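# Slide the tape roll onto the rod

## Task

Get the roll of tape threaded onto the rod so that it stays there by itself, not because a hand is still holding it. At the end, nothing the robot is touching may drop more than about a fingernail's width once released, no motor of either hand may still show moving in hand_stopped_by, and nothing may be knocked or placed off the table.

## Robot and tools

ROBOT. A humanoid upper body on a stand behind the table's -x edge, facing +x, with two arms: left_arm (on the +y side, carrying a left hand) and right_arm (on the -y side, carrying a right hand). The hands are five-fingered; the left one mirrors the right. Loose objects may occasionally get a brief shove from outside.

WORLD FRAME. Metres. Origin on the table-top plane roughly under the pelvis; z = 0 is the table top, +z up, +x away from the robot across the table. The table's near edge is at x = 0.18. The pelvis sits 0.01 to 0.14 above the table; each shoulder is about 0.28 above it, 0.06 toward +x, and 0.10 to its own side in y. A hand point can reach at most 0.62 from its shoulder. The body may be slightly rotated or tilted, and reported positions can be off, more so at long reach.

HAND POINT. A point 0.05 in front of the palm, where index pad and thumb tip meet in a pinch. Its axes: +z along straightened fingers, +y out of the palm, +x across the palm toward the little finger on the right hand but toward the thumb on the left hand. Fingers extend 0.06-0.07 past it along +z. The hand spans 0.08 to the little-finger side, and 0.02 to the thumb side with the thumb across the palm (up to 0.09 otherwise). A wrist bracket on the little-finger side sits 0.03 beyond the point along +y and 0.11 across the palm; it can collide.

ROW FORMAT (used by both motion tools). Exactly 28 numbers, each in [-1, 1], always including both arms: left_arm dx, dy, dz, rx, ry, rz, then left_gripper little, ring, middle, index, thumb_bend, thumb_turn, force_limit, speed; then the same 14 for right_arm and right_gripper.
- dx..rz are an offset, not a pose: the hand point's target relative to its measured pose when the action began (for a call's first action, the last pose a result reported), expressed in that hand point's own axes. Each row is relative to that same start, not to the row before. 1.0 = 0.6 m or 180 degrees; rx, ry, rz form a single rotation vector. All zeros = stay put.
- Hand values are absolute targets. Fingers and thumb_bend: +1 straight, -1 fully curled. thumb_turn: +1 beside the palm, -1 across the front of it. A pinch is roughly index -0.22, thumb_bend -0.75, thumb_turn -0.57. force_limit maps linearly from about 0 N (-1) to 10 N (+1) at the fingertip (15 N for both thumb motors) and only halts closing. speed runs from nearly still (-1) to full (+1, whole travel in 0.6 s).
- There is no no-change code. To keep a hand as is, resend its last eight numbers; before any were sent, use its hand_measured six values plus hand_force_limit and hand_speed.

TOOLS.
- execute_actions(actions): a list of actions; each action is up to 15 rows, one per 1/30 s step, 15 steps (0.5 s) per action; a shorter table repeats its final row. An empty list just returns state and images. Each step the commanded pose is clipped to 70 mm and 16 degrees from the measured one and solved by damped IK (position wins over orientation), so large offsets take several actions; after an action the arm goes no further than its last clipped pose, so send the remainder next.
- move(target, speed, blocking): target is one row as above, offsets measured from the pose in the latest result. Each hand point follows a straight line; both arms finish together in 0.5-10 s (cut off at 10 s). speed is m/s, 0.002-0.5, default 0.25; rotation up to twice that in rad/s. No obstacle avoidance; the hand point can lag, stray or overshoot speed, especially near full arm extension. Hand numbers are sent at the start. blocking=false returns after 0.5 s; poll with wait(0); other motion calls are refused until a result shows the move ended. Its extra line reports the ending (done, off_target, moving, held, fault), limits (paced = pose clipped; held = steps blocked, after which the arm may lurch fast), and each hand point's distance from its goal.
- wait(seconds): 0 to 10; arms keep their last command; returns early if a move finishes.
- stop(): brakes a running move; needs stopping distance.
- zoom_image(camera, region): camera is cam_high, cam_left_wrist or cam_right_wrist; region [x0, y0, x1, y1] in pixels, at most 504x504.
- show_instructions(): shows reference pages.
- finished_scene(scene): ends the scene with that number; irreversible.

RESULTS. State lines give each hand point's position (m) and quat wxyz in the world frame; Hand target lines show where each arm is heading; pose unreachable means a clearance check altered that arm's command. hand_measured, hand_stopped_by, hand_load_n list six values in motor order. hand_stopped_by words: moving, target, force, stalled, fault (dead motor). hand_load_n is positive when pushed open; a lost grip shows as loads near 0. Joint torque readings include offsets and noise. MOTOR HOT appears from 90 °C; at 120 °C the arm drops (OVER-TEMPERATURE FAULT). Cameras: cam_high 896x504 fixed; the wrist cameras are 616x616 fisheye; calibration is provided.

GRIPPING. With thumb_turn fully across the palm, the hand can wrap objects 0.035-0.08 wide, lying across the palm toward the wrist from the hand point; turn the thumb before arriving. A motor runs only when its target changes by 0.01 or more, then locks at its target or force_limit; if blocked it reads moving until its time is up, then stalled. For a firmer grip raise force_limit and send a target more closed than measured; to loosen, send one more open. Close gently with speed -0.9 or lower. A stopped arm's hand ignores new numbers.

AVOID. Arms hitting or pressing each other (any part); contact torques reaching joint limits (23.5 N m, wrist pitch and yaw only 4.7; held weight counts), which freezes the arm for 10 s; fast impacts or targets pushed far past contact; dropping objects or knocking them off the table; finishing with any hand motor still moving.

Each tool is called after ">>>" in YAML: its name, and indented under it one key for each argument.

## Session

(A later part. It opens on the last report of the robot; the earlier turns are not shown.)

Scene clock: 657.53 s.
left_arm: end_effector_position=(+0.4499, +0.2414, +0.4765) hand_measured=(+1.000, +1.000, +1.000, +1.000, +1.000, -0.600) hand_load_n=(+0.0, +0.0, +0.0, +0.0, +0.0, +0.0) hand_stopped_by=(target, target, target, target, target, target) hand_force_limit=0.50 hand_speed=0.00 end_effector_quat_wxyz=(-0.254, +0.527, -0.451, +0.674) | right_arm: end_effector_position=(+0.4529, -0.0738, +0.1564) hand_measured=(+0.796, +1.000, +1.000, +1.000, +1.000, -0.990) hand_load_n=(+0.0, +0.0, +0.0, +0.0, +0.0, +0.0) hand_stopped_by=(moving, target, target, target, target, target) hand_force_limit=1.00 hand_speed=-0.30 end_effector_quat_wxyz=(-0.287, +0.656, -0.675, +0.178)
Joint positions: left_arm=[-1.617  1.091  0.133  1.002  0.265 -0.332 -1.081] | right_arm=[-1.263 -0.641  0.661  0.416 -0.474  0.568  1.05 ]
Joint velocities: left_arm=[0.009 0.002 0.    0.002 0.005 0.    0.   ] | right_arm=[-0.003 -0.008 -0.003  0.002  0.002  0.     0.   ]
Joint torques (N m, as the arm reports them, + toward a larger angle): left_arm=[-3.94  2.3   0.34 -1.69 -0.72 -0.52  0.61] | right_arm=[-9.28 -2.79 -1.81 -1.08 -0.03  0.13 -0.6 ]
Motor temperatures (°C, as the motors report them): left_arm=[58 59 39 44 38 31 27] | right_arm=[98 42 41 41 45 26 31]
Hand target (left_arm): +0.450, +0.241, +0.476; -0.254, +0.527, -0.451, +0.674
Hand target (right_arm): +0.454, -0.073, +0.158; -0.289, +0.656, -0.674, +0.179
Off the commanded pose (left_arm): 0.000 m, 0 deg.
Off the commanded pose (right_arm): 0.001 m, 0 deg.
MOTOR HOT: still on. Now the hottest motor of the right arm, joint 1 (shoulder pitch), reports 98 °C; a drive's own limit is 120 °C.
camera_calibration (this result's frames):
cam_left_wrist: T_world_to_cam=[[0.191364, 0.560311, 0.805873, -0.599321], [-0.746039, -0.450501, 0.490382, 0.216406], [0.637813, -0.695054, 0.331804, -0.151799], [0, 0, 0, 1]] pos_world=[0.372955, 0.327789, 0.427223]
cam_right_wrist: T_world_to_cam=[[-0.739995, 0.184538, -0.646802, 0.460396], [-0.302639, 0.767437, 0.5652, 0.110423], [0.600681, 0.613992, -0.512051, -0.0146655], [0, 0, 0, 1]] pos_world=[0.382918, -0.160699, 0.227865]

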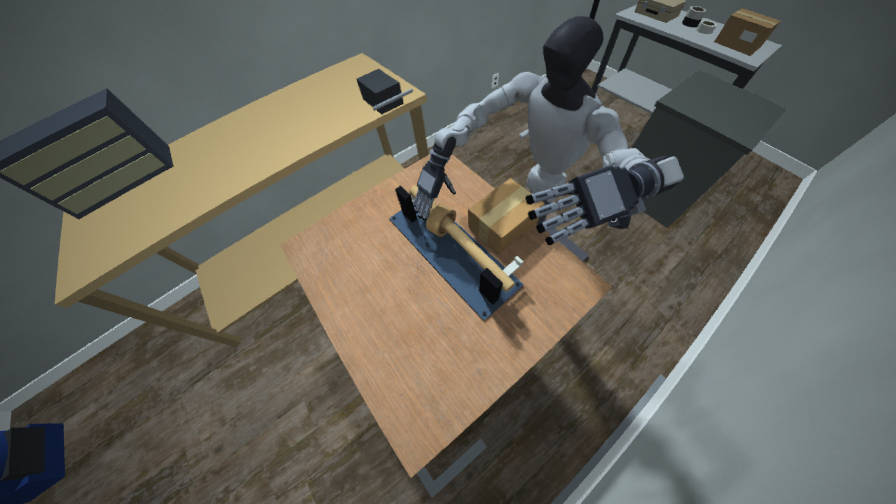

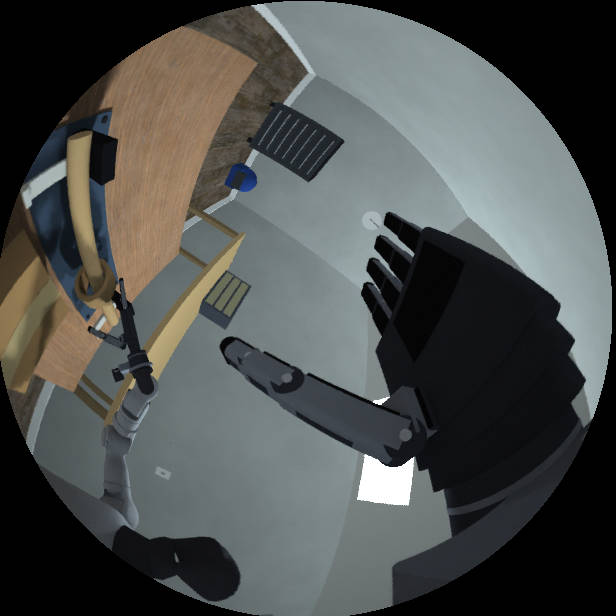

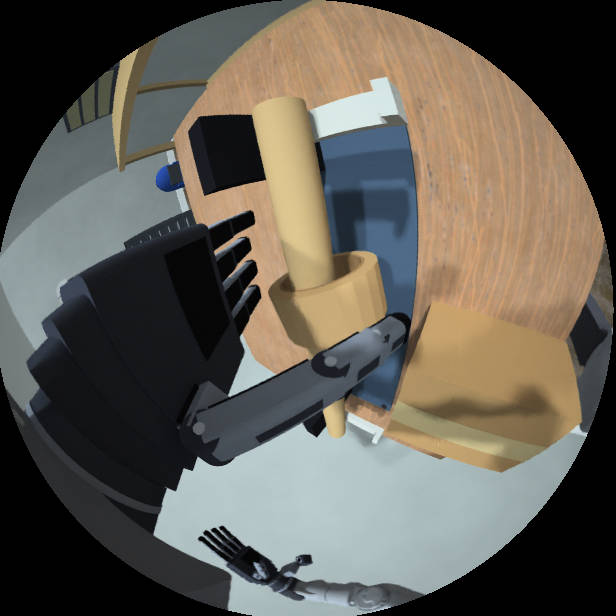

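Rod rolled into the brackets. Lift away.

>>> move:
  target: [0,0,0,0,0,0,1,1,1,1,1,-0.6,0.5,0,0,-0.09,-0.15,0,0,0,1,1,1,1,1,-0.99,1,-0.3]
  speed: 0.1

>>> zoom_image:
  camera: "cam_high"
  region: [380,150,600,320]

Scene clock: 661.30 s.
left_arm: end_effector_position=(+0.4499, +0.2414, +0.4765) hand_measured=(+1.000, +1.000, +1.000, +1.000, +1.000, -0.600) hand_load_n=(+0.0, +0.0, +0.0, +0.0, +0.0, +0.0) hand_stopped_by=(target, target, target, target, target, target) hand_force_limit=0.50 hand_speed=0.00 end_effector_quat_wxyz=(-0.254, +0.527, -0.451, +0.674) | right_arm: end_effector_position=(+0.4386, -0.0869, +0.2605) hand_measured=(+1.000, +1.000, +1.000, +1.000, +1.000, -0.990) hand_load_n=(+0.0, +0.0, +0.0, +0.0, +0.0, +0.0) hand_stopped_by=(target, target, target, target, target, target) hand_force_limit=1.00 hand_speed=-0.30 end_effector_quat_wxyz=(-0.290, +0.658, -0.670, +0.182)
Joint positions: left_arm=[-1.617  1.091  0.133  1.002  0.265 -0.332 -1.081] | right_arm=[-1.505 -0.797  0.628  0.316 -0.474  0.621  1.378]
Joint velocities: left_arm=[-0.005  0.005  0.006  0.003  0.002  0.     0.   ] | right_arm=[ 0.    -0.005  0.012 -0.002  0.015 -0.001  0.002]
Joint torques (N m, as the arm reports them, + toward a larger angle): left_arm=[-3.96  2.31  0.34 -1.71 -0.71 -0.52  0.61] | right_arm=[-8.75 -3.   -2.73 -0.05 -0.12 -0.03 -0.61]
Motor temperatures (°C, as the motors report them): left_arm=[58 59 39 44 38 31 27] | right_arm=[99 42 41 41 45 26 30]
Hand target (left_arm): +0.450, +0.241, +0.476; -0.254, +0.527, -0.451, +0.674
Hand target (right_arm): +0.438, -0.087, +0.259; -0.288, +0.659, -0.671, +0.178
Off the commanded pose (left_arm): 0.000 m, 0 deg.
Off the commanded pose (right_arm): 0.004 m, 1 deg.
MOTOR HOT: still on. Now the hottest motor of the right arm, joint 1 (shoulder pitch), reports 99 °C; a drive's own limit is 120 °C.
move: off_target (right_arm)
camera_calibration (this result's frames):
cam_left_wrist: T_world_to_cam=[[0.191364, 0.56031, 0.805873, -0.599321], [-0.746039, -0.450502, 0.490382, 0.216406], [0.637814, -0.695054, 0.331803, -0.151799], [0, 0, 0, 1]] pos_world=[0.372955, 0.327789, 0.427223]
cam_right_wrist: T_world_to_cam=[[-0.735272, 0.175744, -0.654591, 0.518806], [-0.313829, 0.767749, 0.558635, 0.064001], [0.600738, 0.616178, -0.50935, 0.0547379], [0, 0, 0, 1]] pos_world=[0.368666, -0.174042, 0.331733]

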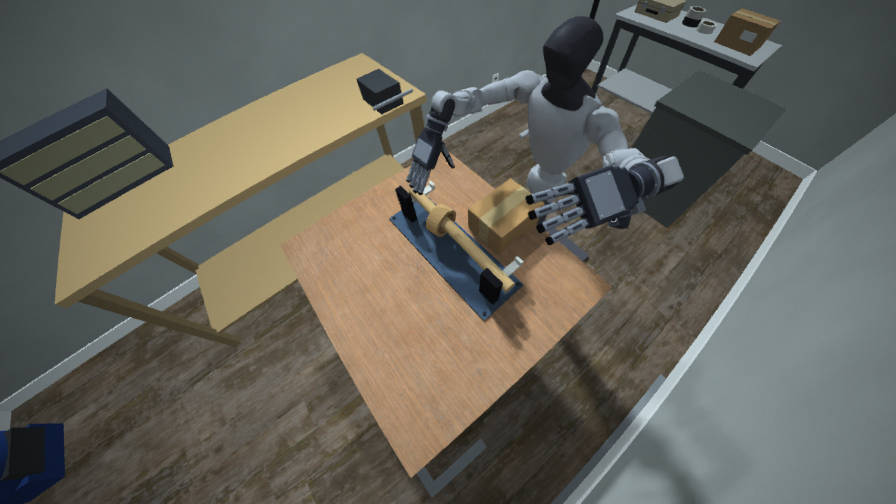

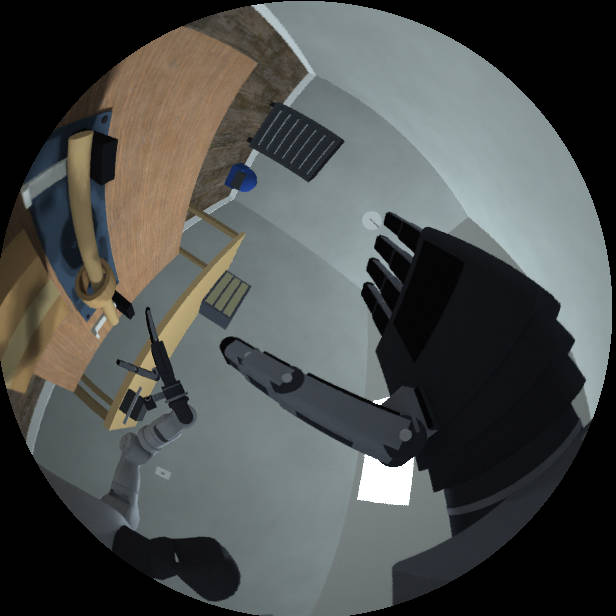

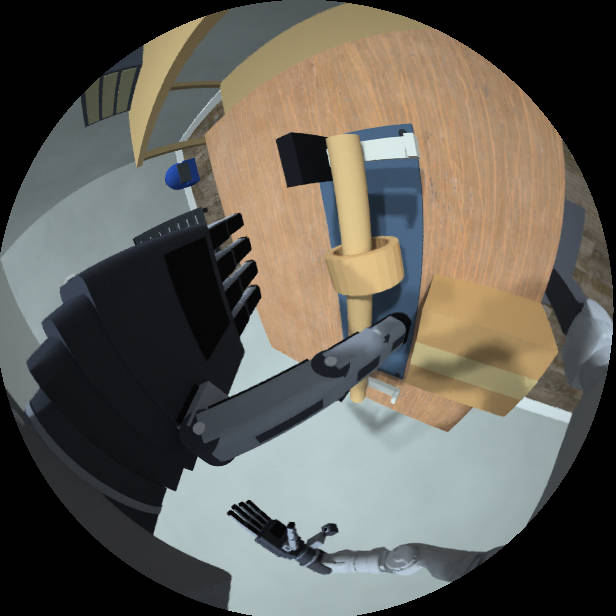

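Region (380, 150, 600, 320) of cam_high's 896x504 image, scaled by 2.291, with more detail than that image has; it fills the top 389 rows of this view, and the rest is white.

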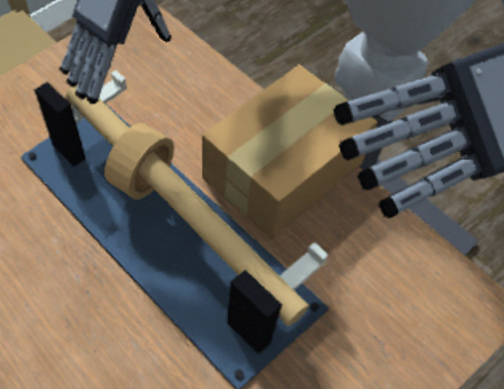

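>>> finished_scene:
  scene: 2

The scene is finished: the task was done.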